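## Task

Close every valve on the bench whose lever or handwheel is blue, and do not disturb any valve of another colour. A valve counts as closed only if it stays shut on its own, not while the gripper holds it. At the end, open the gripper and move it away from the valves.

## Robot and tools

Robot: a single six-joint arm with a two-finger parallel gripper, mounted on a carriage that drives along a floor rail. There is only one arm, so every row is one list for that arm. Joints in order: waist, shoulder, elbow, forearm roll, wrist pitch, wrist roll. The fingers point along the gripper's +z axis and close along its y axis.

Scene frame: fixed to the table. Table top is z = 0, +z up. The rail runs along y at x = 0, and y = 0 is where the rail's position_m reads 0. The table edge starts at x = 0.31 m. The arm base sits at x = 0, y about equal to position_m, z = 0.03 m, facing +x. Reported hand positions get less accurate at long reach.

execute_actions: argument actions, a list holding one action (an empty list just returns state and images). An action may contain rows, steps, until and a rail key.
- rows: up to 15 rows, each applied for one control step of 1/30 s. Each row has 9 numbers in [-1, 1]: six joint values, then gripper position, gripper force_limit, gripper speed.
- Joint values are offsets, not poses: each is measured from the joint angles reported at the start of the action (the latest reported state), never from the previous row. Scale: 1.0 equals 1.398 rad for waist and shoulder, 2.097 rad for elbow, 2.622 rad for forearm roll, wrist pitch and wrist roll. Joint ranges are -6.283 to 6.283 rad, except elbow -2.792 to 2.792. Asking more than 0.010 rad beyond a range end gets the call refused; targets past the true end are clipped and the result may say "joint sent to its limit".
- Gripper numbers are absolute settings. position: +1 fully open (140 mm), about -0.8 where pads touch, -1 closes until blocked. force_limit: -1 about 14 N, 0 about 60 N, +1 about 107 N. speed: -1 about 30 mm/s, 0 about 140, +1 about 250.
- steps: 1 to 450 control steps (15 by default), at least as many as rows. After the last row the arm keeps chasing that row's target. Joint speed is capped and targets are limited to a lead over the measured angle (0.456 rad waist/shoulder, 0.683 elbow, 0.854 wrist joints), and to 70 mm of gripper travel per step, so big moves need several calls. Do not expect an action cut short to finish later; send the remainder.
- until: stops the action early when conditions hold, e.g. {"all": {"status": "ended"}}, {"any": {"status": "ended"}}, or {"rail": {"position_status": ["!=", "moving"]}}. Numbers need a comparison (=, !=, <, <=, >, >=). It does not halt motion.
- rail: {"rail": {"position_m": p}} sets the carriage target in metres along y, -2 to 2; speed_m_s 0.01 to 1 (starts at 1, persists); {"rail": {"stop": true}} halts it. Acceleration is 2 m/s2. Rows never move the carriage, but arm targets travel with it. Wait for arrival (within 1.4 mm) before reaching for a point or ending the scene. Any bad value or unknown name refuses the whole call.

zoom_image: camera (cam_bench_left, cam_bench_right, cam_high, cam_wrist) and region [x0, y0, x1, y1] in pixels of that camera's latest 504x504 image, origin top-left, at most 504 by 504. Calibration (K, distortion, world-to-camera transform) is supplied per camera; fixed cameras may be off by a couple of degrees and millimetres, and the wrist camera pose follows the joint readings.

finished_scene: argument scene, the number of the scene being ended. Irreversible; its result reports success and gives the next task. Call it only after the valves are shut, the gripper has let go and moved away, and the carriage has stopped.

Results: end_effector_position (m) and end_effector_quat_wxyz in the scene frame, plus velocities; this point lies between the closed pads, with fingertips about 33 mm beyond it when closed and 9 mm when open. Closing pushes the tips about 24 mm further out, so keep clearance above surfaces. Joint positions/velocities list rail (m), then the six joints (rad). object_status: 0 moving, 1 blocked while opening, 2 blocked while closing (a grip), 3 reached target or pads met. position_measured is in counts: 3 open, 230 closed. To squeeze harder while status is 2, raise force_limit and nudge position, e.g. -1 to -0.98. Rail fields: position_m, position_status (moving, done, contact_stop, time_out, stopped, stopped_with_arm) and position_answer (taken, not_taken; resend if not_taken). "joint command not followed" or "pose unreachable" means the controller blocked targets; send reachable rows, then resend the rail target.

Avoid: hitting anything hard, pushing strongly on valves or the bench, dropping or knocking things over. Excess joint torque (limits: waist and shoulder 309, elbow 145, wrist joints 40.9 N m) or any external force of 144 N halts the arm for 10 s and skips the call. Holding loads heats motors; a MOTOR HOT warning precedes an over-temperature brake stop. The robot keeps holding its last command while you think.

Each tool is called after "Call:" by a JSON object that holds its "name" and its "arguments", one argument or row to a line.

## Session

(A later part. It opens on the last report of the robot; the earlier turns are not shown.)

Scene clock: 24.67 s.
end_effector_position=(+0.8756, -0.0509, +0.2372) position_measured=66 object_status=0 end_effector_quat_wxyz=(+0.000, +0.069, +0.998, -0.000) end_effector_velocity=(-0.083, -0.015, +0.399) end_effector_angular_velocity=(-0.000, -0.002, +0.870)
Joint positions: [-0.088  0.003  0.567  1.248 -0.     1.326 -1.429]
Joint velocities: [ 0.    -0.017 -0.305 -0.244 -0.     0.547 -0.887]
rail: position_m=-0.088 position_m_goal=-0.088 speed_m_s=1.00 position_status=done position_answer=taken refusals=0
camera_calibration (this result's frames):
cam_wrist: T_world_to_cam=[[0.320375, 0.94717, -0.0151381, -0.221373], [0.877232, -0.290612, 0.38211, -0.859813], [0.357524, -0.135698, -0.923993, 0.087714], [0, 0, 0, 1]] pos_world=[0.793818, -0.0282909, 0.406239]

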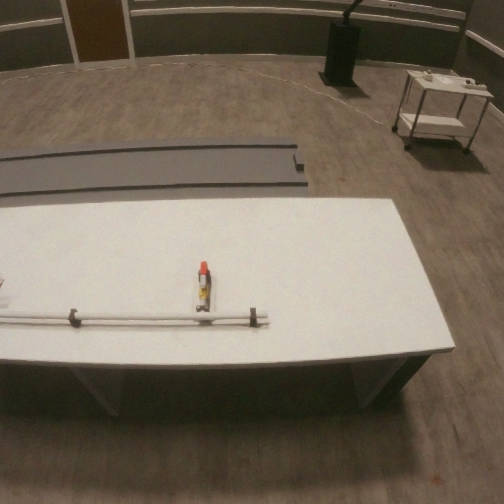

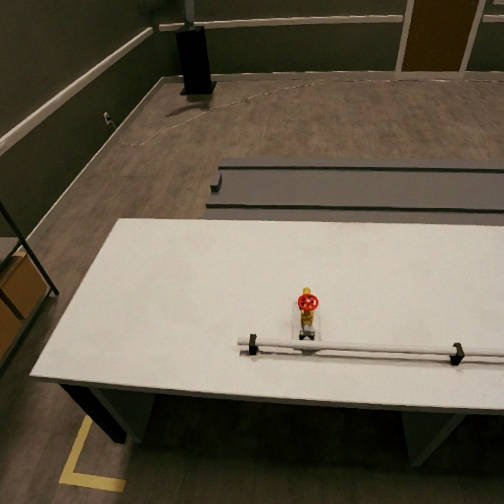

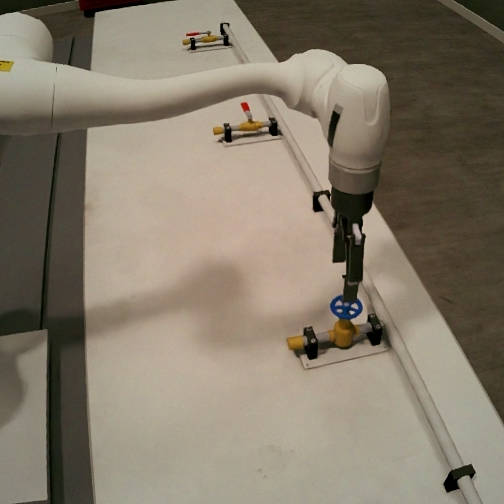

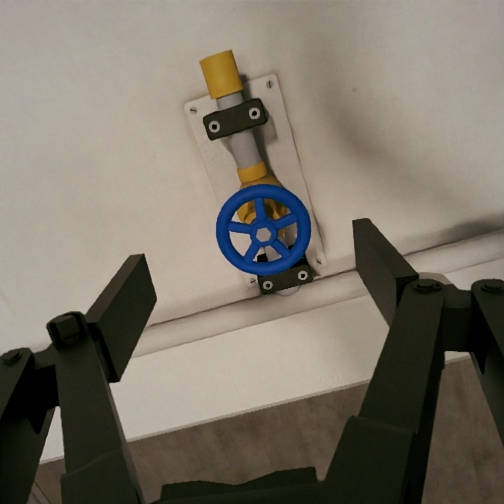

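Call:
{"name": "execute_actions", "arguments": {
  "actions": [
    {"rail": {"position_m": -0.95}, "steps": 60, "until": {"rail": {"position_status": ["!=", "moving"]}}}
  ]
}}

Scene clock: 26.27 s.
end_effector_position=(+0.8599, -0.9159, +0.2998) position_measured=66 object_status=3 end_effector_quat_wxyz=(+0.000, +0.000, +1.000, -0.000) end_effector_velocity=(-0.000, -0.023, +0.000) end_effector_angular_velocity=(-0.000, -0.000, +0.001)
Joint positions: [-0.951  0.     0.52   1.21  -0.     1.412 -1.57 ]
Joint velocities: [-0.024  0.001 -0.    -0.    -0.     0.    -0.   ]
rail: position_m=-0.951 position_m_goal=-0.950 speed_m_s=1.00 position_status=done position_answer=taken refusals=0
camera_calibration (this result's frames):
cam_wrist: T_world_to_cam=[[0.187535, 0.982143, -0.0150366, 0.750117], [0.908864, -0.167696, 0.381896, -1.03589], [0.372555, -0.0852849, -0.924083, 0.0670599], [0, 0, 0, 1]] pos_world=[0.775827, -0.904717, 0.468851]

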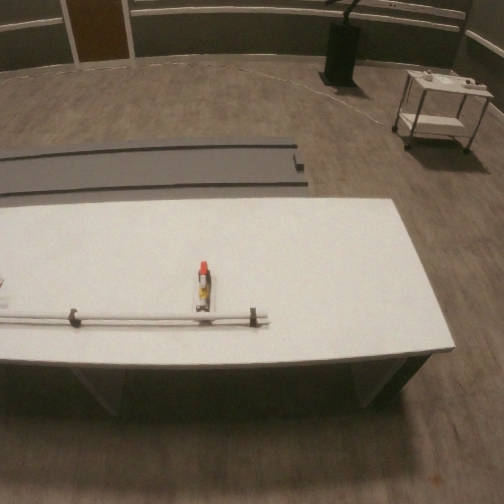

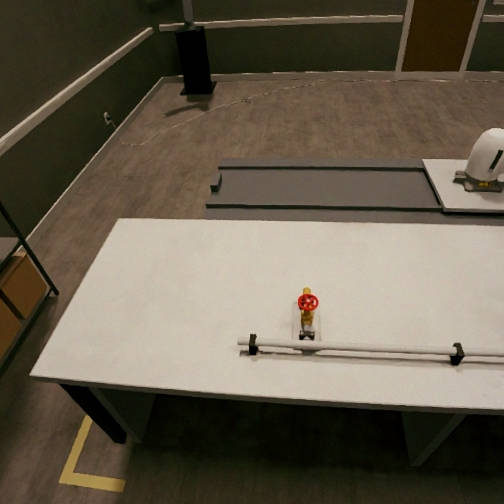

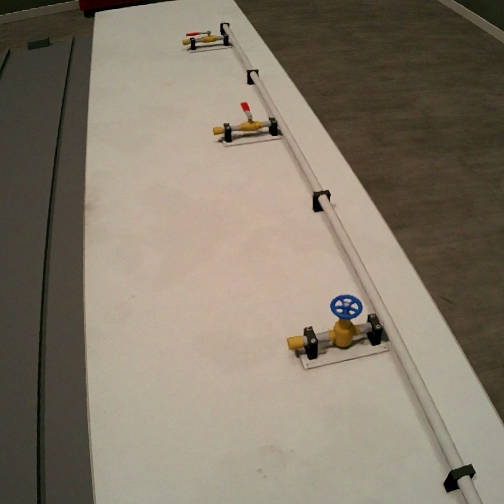

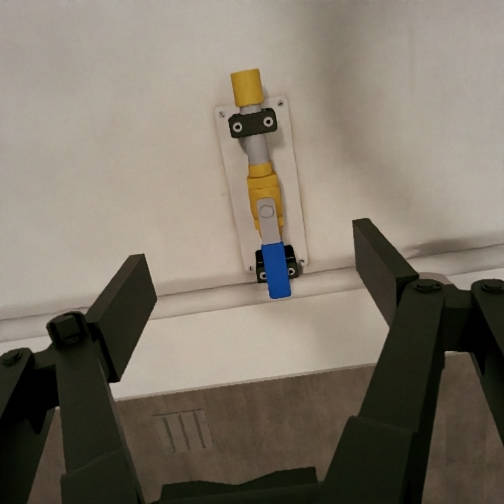

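Call:
{"name": "zoom_image", "arguments": {
  "camera": "cam_wrist",
  "region": [190, 60, 350, 320]
}}

Region (190, 60, 350, 320) of cam_wrist's 504x504 image, scaled by 1.938, with more detail than that image has; it fills the left 310 columns of this view, and the rest is white.

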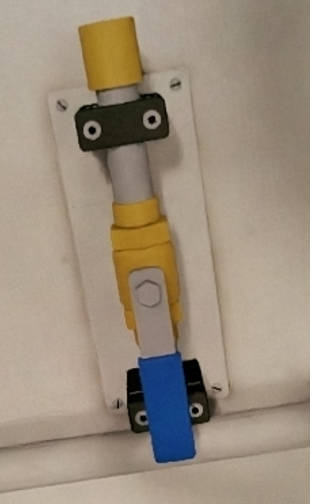

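Call:
{"name": "execute_actions", "arguments": {
  "actions": [
    {"rows": [[0.0066,0.16781,-0.01489,0,-0.07757,0.0033,-0.3,0,0.5]], "steps": 24}
  ]
}}

Scene clock: 30.30 s.
end_effector_position=(+0.9468, -0.9066, +0.1045) position_measured=167 object_status=3 end_effector_quat_wxyz=(+0.000, +0.000, +1.000, -0.000) end_effector_velocity=(+0.002, +0.000, -0.007) end_effector_angular_velocity=(+0.001, +0.001, -0.000)
Joint positions: [-0.95   0.01   0.753  1.179 -0.     1.209 -1.561]
Joint velocities: [ 0.     0.     0.007 -0.001  0.001 -0.006  0.   ]
rail: position_m=-0.950 position_m_goal=-0.950 speed_m_s=1.00 position_status=done position_answer=taken refusals=0
camera_calibration (this result's frames):
cam_wrist: T_world_to_cam=[[0.186906, 0.982262, -0.0150522, 0.722431], [0.90892, -0.167096, 0.382026, -1.03829], [0.372735, -0.0850843, -0.924029, -0.145013], [0, 0, 0, 1]] pos_world=[0.862743, -0.895449, 0.27353]

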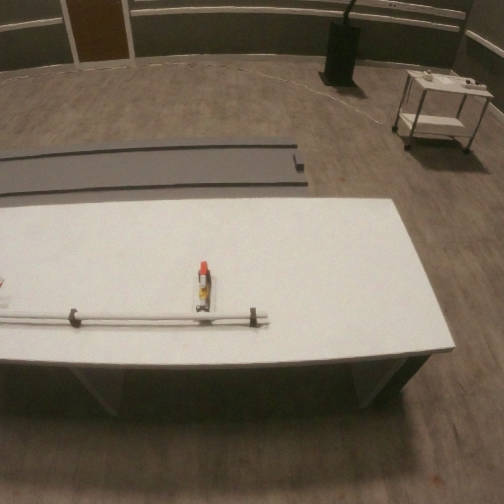

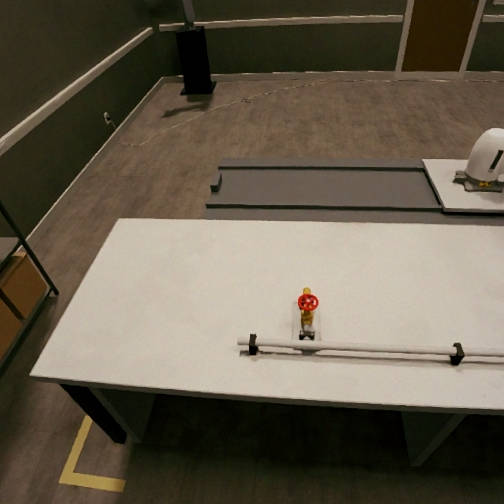

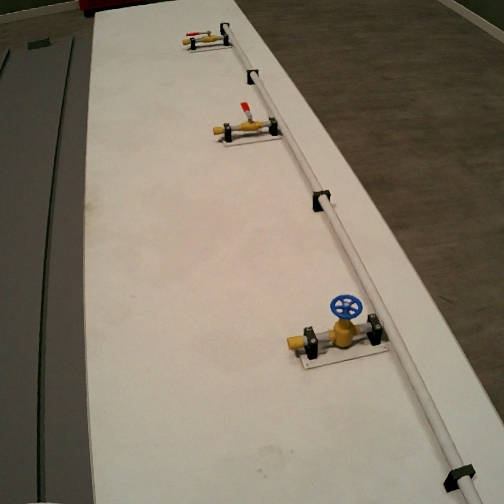

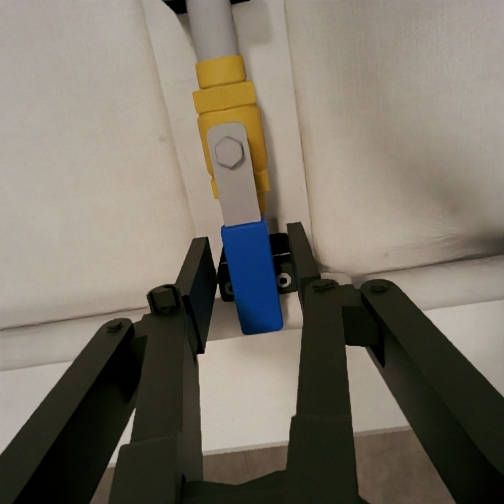

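Call:
{"name": "execute_actions", "arguments": {
  "actions": []
}}

Scene clock: 32.17 s.
end_effector_position=(+0.9469, -0.9065, +0.1038) position_measured=167 object_status=3 end_effector_quat_wxyz=(+0.000, +0.000, +1.000, -0.000) end_effector_velocity=(+0.000, -0.000, -0.000) end_effector_angular_velocity=(+0.000, -0.000, -0.000)
Joint positions: [-0.95   0.01   0.754  1.179 -0.     1.209 -1.561]
Joint velocities: [ 0. -0.  0. -0.  0. -0. -0.]
rail: position_m=-0.950 position_m_goal=-0.950 speed_m_s=1.00 position_status=done position_answer=taken refusals=0
camera_calibration (this result's frames):
cam_wrist: T_world_to_cam=[[0.186926, 0.982259, -0.0150324, 0.722331], [0.908983, -0.167138, 0.381856, -1.03822], [0.372569, -0.0850432, -0.9241, -0.145485], [0, 0, 0, 1]] pos_world=[0.86291, -0.895415, 0.272868]

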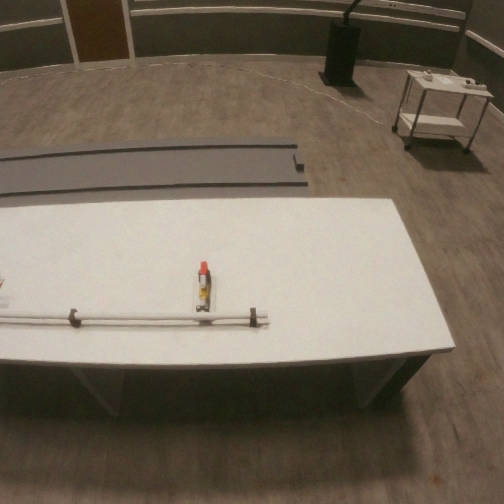

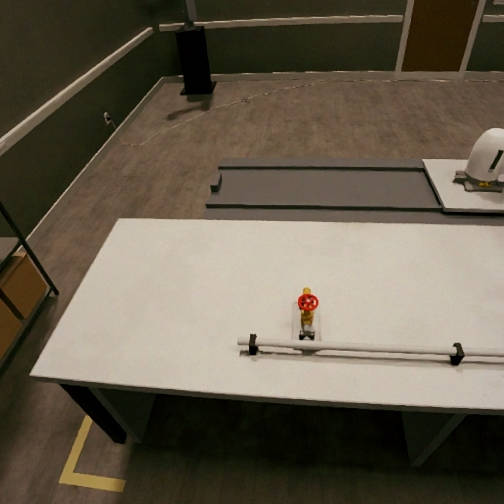

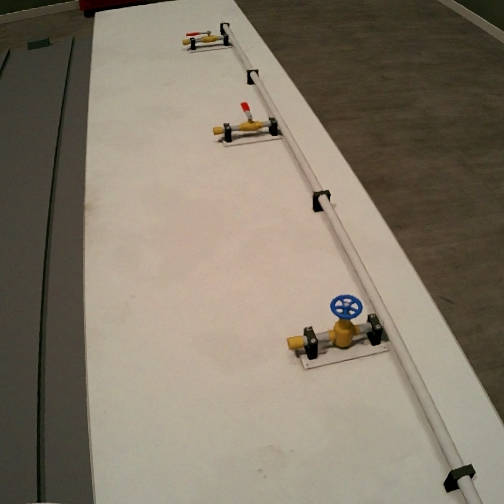

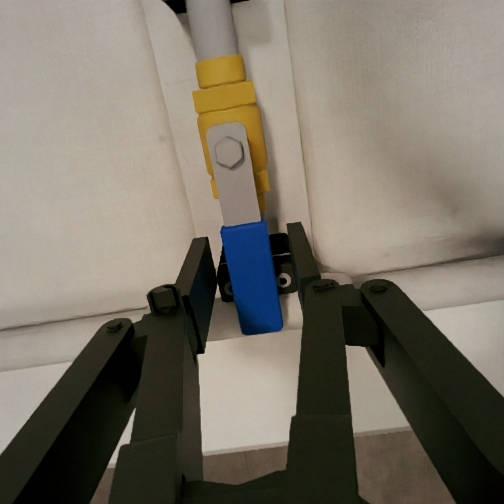

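Call:
{"name": "execute_actions", "arguments": {
  "actions": [
    {"rows": [[0,0,0,0,0,0,-0.5,0.5,0.5],[-0.00091,0,0,0,0,0.00285,-0.5,0.5,0.5],[-0.00333,-0.0001,0.0001,0,-0.00005,0.01154,-0.5,0.5,0.5],[-0.00637,-0.00064,0.00077,0,-0.00028,0.02656,-0.5,0.5,0.5],[-0.00921,-0.00143,0.00173,0,-0.00062,0.04834,-0.5,0.5,0.5],[-0.0121,-0.0026,0.00314,0,-0.00112,0.07343,-0.5,0.5,0.5],[-0.01494,-0.00405,0.00489,0,-0.00175,0.09854,-0.5,0.5,0.5],[-0.01773,-0.00579,0.00698,0,-0.0025,0.12368,-0.5,0.5,0.5],[-0.02045,-0.00777,0.00937,0,-0.00335,0.14885,-0.5,0.5,0.5],[-0.02308,-0.01003,0.01208,0,-0.00432,0.17407,-0.5,0.5,0.5],[-0.02562,-0.01252,0.01508,0,-0.00538,0.19935,-0.5,0.5,0.5],[-0.02807,-0.01525,0.01836,0,-0.00655,0.22467,-0.5,0.5,0.5],[-0.03039,-0.01821,0.0219,0,-0.00781,0.25005,-0.5,0.5,0.5],[-0.03232,-0.02097,0.0252,0,-0.00898,0.27232,-0.5,0.5,0.5],[-0.03363,-0.02302,0.02766,0,-0.00984,0.28826,-0.5,0.5,0.5]], "steps": 20}
  ]
}}

Scene clock: 41.20 s.
end_effector_position=(+0.9297, -0.9477, +0.1038) position_measured=192 object_status=3 end_effector_quat_wxyz=(+0.000, +0.366, +0.931, -0.000) end_effector_velocity=(-0.032, -0.037, +0.000) end_effector_angular_velocity=(+0.000, +0.003, -0.870)
Joint positions: [-0.95  -0.035  0.725  1.231 -0.     1.185 -0.856]
Joint velocities: [ 0.    -0.041 -0.049  0.088  0.    -0.035  0.829]
rail: position_m=-0.950 position_m_goal=-0.950 speed_m_s=1.00 position_status=done position_answer=taken refusals=0
camera_calibration (this result's frames):
cam_wrist: T_world_to_cam=[[0.805708, 0.592119, -0.0151283, -0.179044], [0.551946, -0.741287, 0.381901, -1.24163], [0.214916, -0.316051, -0.924079, -0.214991], [0, 0, 0, 1]] pos_world=[0.875776, -0.882338, 0.272802]

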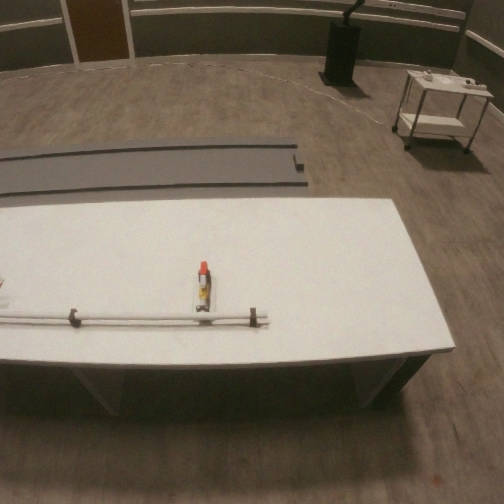

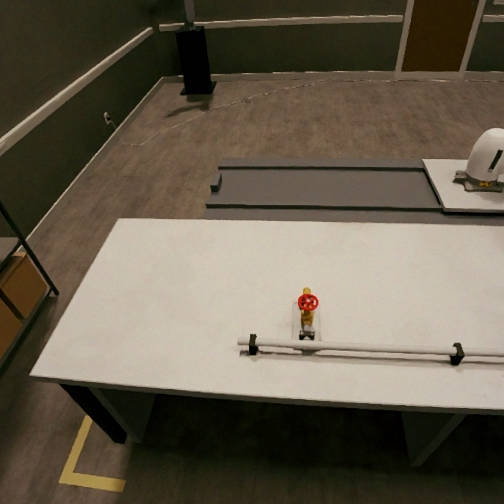

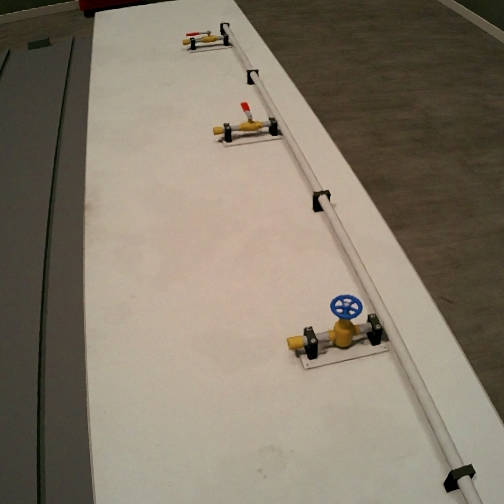

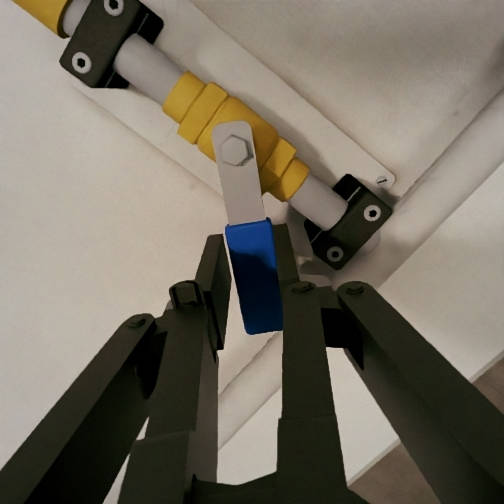

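Call:
{"name": "execute_actions", "arguments": {
  "actions": []
}}

Scene clock: 41.40 s.
end_effector_position=(+0.9279, -0.9498, +0.1038) position_measured=192 object_status=3 end_effector_quat_wxyz=(+0.000, +0.390, +0.921, -0.000) end_effector_velocity=(-0.001, -0.001, +0.000) end_effector_angular_velocity=(-0.000, -0.001, -0.028)
Joint positions: [-0.95  -0.037  0.722  1.236 -0.     1.183 -0.807]
Joint velocities: [ 0.    -0.002 -0.002  0.003  0.    -0.002  0.026]
rail: position_m=-0.950 position_m_goal=-0.950 speed_m_s=1.00 position_status=done position_answer=taken refusals=0
camera_calibration (this result's frames):
cam_wrist: T_world_to_cam=[[0.83504, 0.549982, -0.0151086, -0.24357], [0.513159, -0.768639, 0.381919, -1.23219], [0.198435, -0.326671, -0.924072, -0.210048], [0, 0, 0, 1]] pos_world=[0.877381, -0.881768, 0.272818]

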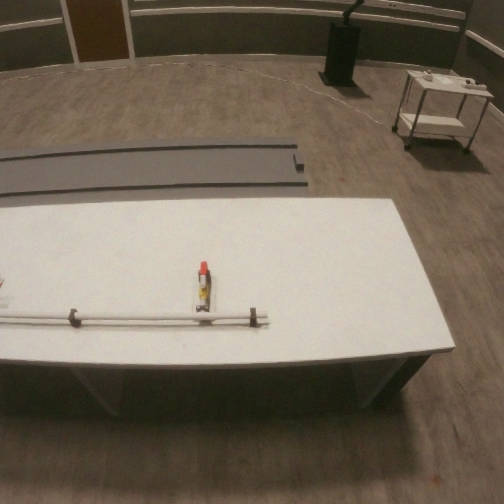

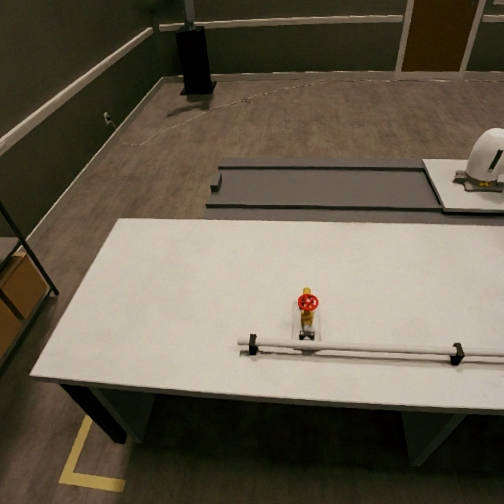

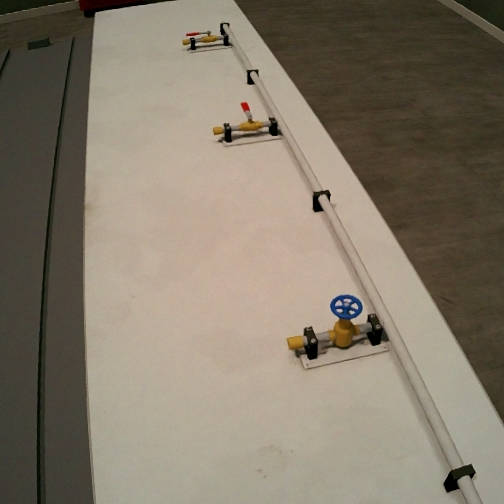

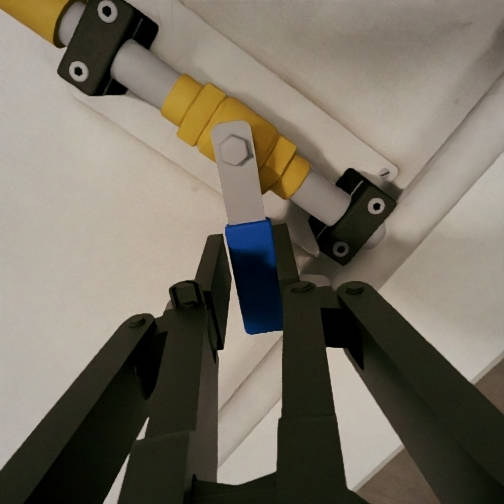

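Call:
{"name": "execute_actions", "arguments": {
  "actions": [
    {"rows": [[-0.0008,-0.00162,0.00193,0,-0.00068,0.01022,-0.5,0.5,0.5],[-0.00207,-0.00386,0.00461,0,-0.00163,0.02619,-0.5,0.5,0.5],[-0.00376,-0.0071,0.00846,0,-0.00298,0.04859,-0.5,0.5,0.5],[-0.00552,-0.01097,0.01306,0,-0.0046,0.07427,-0.5,0.5,0.5],[-0.00711,-0.01495,0.01779,0,-0.00626,0.10005,-0.5,0.5,0.5],[-0.00852,-0.01906,0.02267,0,-0.00796,0.12592,-0.5,0.5,0.5],[-0.00974,-0.02325,0.02762,0,-0.00969,0.1519,-0.5,0.5,0.5],[-0.01076,-0.02753,0.03266,0,-0.01144,0.17798,-0.5,0.5,0.5],[-0.01157,-0.03184,0.03773,0,-0.0132,0.20418,-0.5,0.5,0.5],[-0.0121,-0.03565,0.0422,0,-0.01475,0.22719,-0.5,0.5,0.5],[-0.01242,-0.03891,0.04603,0,-0.01606,0.24699,-0.5,0.5,0.5],[-0.0126,-0.04164,0.04921,0,-0.01716,0.26354,-0.5,0.5,0.5],[-0.01267,-0.04381,0.05175,0,-0.01803,0.27681,-0.5,0.5,0.5],[-0.01269,-0.04543,0.05364,0,-0.01867,0.28679,-0.5,0.5,0.5],[-0.01269,-0.0465,0.05488,0,-0.01911,0.29,-0.5,0.5,0.5]], "steps": 18}
  ]
}}

Call:
{"name": "execute_actions", "arguments": {
  "actions": []
}}

Scene clock: 48.67 s.
end_effector_position=(+0.8891, -0.9639, +0.1038) position_measured=192 object_status=3 end_effector_quat_wxyz=(+0.000, +0.689, +0.725, -0.000) end_effector_velocity=(-0.054, -0.004, +0.000) end_effector_angular_velocity=(-0.000, -0.000, -0.877)
Joint positions: [-0.95  -0.054  0.663  1.342 -0.001  1.137 -0.106]
Joint velocities: [ 0.    -0.008 -0.081  0.142  0.    -0.06   0.87 ]
rail: position_m=-0.950 position_m_goal=-0.950 speed_m_s=1.00 position_status=done position_answer=taken refusals=0
camera_calibration (this result's frames):
cam_wrist: T_world_to_cam=[[0.990608, -0.135914, -0.014923, -1.00292], [-0.119943, -0.916189, 0.382377, -0.80248], [-0.0656427, -0.376995, -0.923886, -0.0206493], [0, 0, 0, 1]] pos_world=[0.895892, -0.879319, 0.272805]

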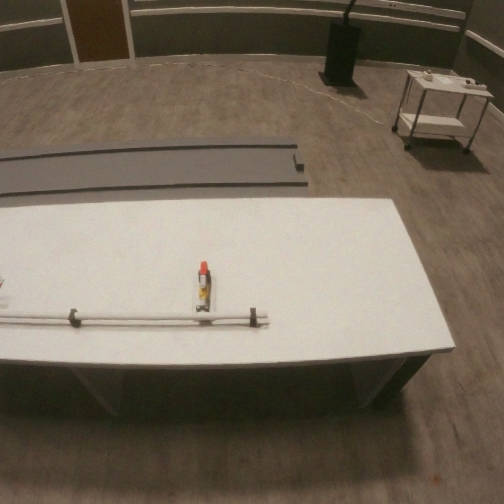

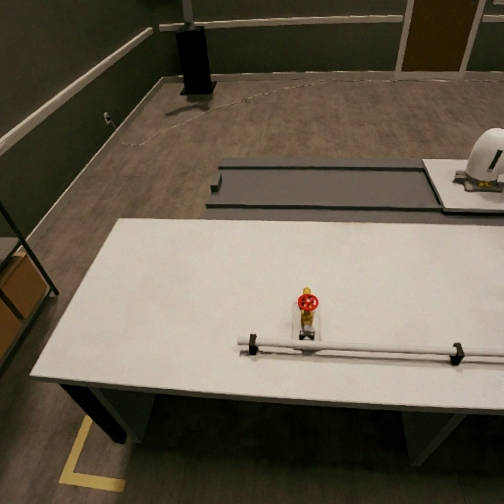

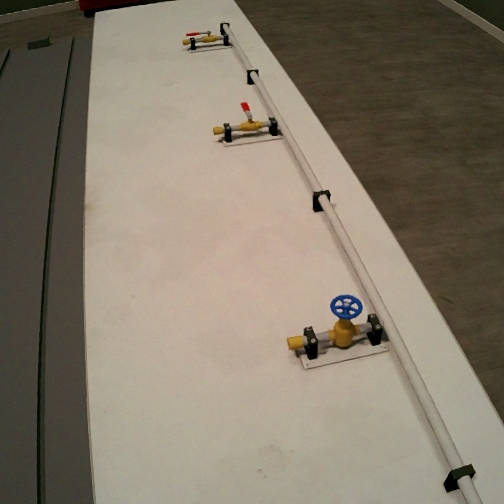

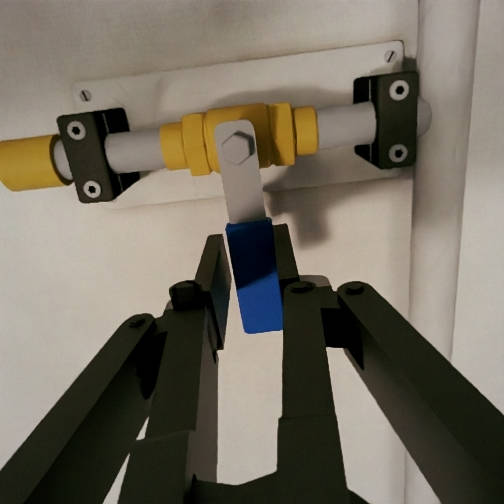

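Scene clock: 48.67 s.
end_effector_position=(+0.8891, -0.9639, +0.1038) position_measured=192 object_status=3 end_effector_quat_wxyz=(+0.000, +0.689, +0.725, -0.000) end_effector_velocity=(-0.054, -0.004, +0.000) end_effector_angular_velocity=(-0.000, -0.000, -0.877)
Joint positions: [-0.95  -0.054  0.663  1.342 -0.001  1.137 -0.106]
Joint velocities: [ 0.    -0.008 -0.081  0.142  0.    -0.06   0.87 ]
rail: position_m=-0.950 position_m_goal=-0.950 speed_m_s=1.00 position_status=done position_answer=taken refusals=0
camera_calibration (this result's frames):
cam_wrist: T_world_to_cam=[[0.990608, -0.135914, -0.014923, -1.00292], [-0.119943, -0.916189, 0.382377, -0.80248], [-0.0656427, -0.376995, -0.923886, -0.0206493], [0, 0, 0, 1]] pos_world=[0.895892, -0.879319, 0.272805]

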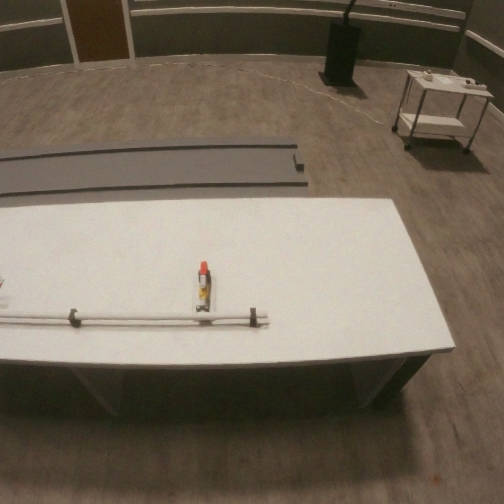

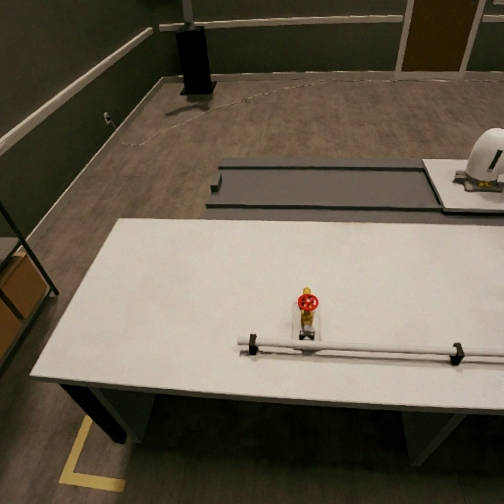

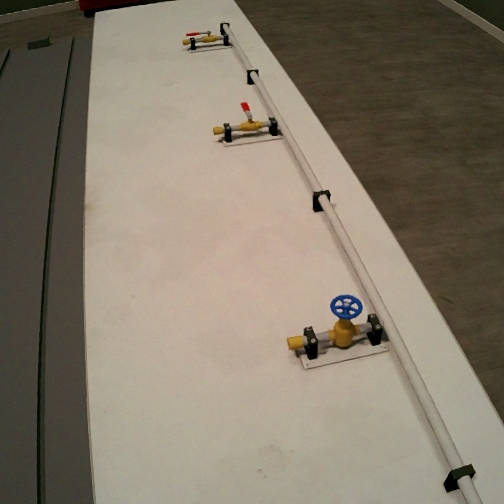

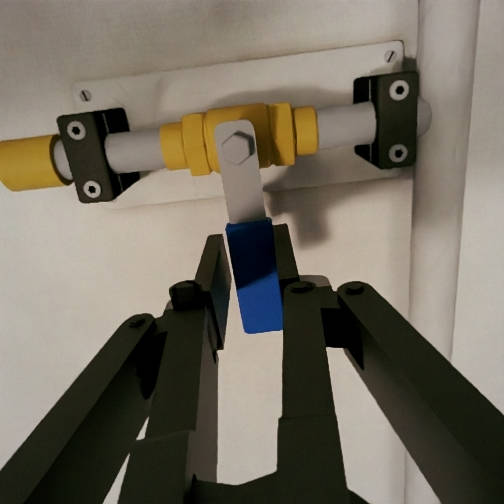

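Call:
{"name": "execute_actions", "arguments": {
  "actions": []
}}

Scene clock: 48.93 s.
end_effector_position=(+0.8858, -0.9640, +0.1038) position_measured=192 object_status=3 end_effector_quat_wxyz=(+0.000, +0.709, +0.705, +0.000) end_effector_velocity=(-0.002, -0.000, -0.000) end_effector_angular_velocity=(+0.000, +0.002, -0.014)
Joint positions: [-0.95  -0.055  0.657  1.351 -0.     1.133 -0.048]
Joint velocities: [ 0.    -0.    -0.002  0.003  0.    -0.     0.014]
rail: position_m=-0.950 position_m_goal=-0.950 speed_m_s=1.00 position_status=done position_answer=taken refusals=0
camera_calibration (this result's frames):
cam_wrist: T_world_to_cam=[[0.981062, -0.193147, -0.0145132, -1.04634], [-0.173085, -0.907856, 0.38189, -0.747817], [-0.0869368, -0.372145, -0.924094, 0.00265119], [0, 0, 0, 1]] pos_world=[0.897322, -0.880021, 0.272848]

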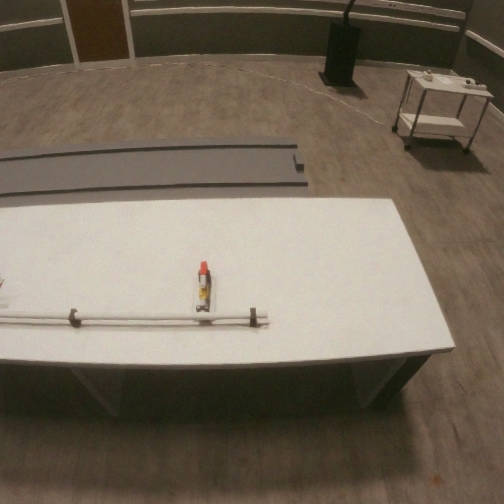

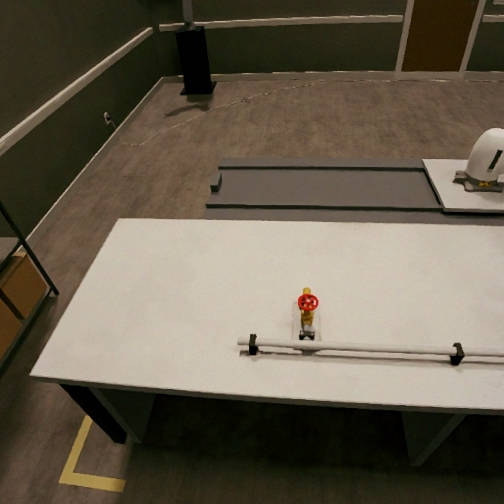

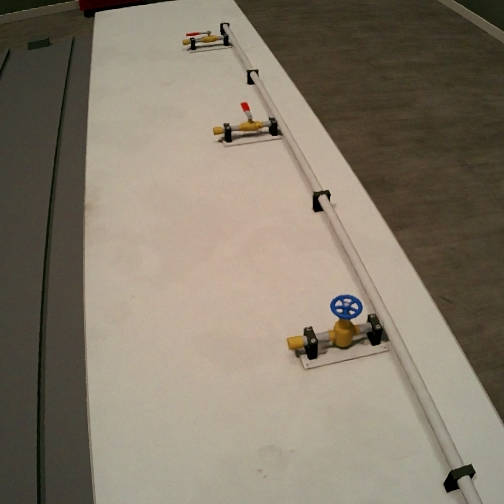

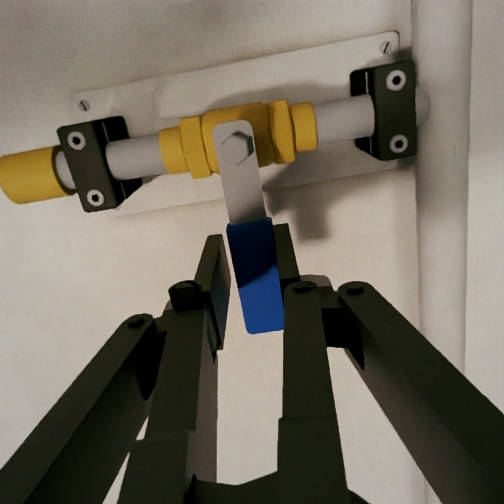

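Call:
{"name": "execute_actions", "arguments": {
  "actions": [
    {"rows": [[0,0.001,-0.0012,0,0.0004,0,0.3,0,0.6],[0,0.002,-0.0024,0,0.0009,0,0.3,0,0.6],[0,0.002,-0.0024,0,0.0009,0,0.3,0,0.6],[0,0.002,-0.0024,0,0.0009,0,0.3,0,0.6],[0,0.001,-0.003,0,0.0019,0,0.3,0,0.6],[0,-0.003,-0.006,0,0.0064,0,0.3,0,0.6],[0,-0.009,-0.013,0,0.0152,0,0.3,0,0.6],[0,-0.017,-0.024,0,0.0283,0,0.3,0,0.6],[0,-0.026,-0.038,0,0.0443,0,0.3,0,0.6],[0,-0.036,-0.053,0,0.0616,0,0.3,0,0.6],[0,-0.046,-0.068,0,0.0789,0,0.3,0,0.6],[0,-0.054,-0.081,0,0.0936,0,0.3,0,0.6],[0,-0.06,-0.091,0,0.1048,0,0.3,0,0.6],[0,-0.064,-0.098,0,0.1125,0,0.3,0,0.6],[0,-0.0658,-0.1012,0,0.1162,0,0.3,0,0.6]], "steps": 24}
  ]
}}

Scene clock: 50.80 s.
end_effector_position=(+0.8870, -0.9640, +0.2953) position_measured=91 object_status=3 end_effector_quat_wxyz=(-0.000, +0.709, +0.705, -0.000) end_effector_velocity=(-0.006, +0.000, +0.042) end_effector_angular_velocity=(+0.000, +0.006, -0.000)
Joint positions: [-0.95  -0.055  0.567  1.143 -0.     1.432 -0.048]
Joint velocities: [ 0.     0.    -0.017 -0.049 -0.     0.072 -0.   ]
rail: position_m=-0.950 position_m_goal=-0.950 speed_m_s=1.00 position_status=done position_answer=taken refusals=0
camera_calibration (this result's frames):
cam_wrist: T_world_to_cam=[[0.98104, -0.193219, -0.0150731, -1.04472], [-0.172946, -0.907893, 0.381864, -0.820901], [-0.0874682, -0.372017, -0.924096, 0.180254], [0, 0, 0, 1]] pos_world=[0.898705, -0.880093, 0.464297]

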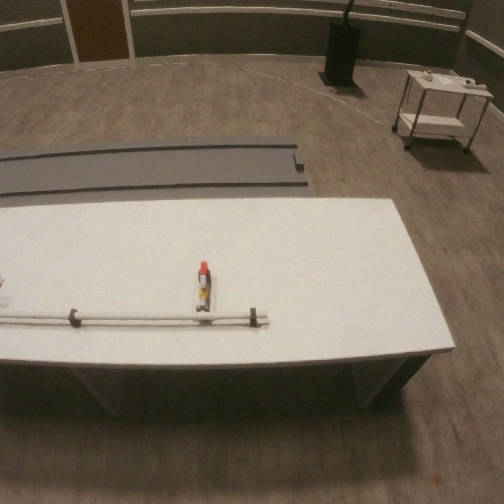

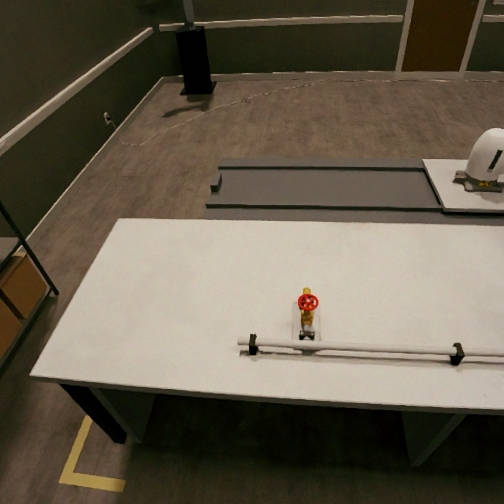

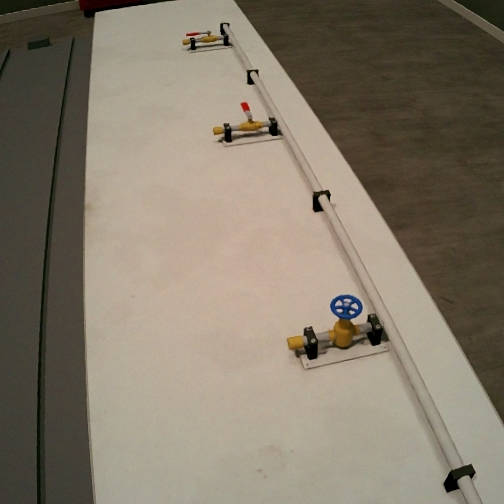

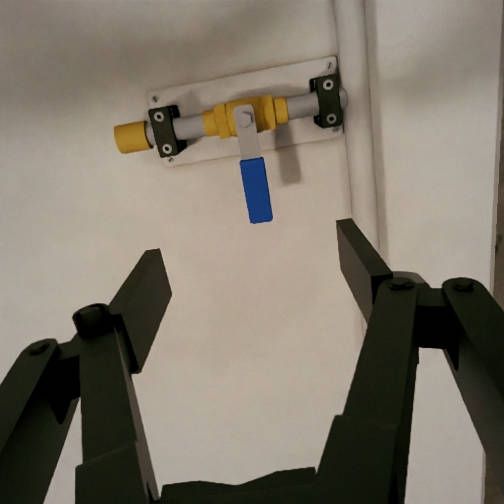

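Call:
{"name": "zoom_image", "arguments": {
  "camera": "cam_high",
  "region": [280, 280, 400, 380]
}}

Region (280, 280, 400, 380) of cam_high's 504x504 image, scaled by 4.200, with more detail than that image has.

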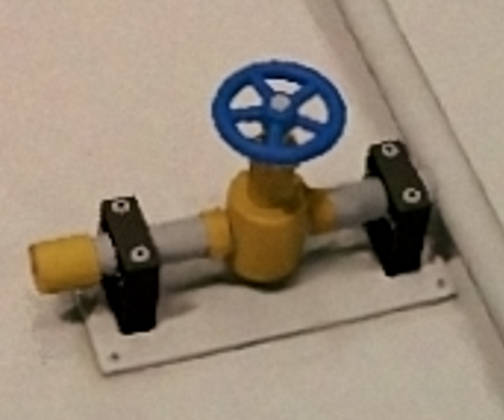

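Call:
{"name": "finished_scene", "arguments": {
  "scene": 2
}}

The scene is finished: the task was done.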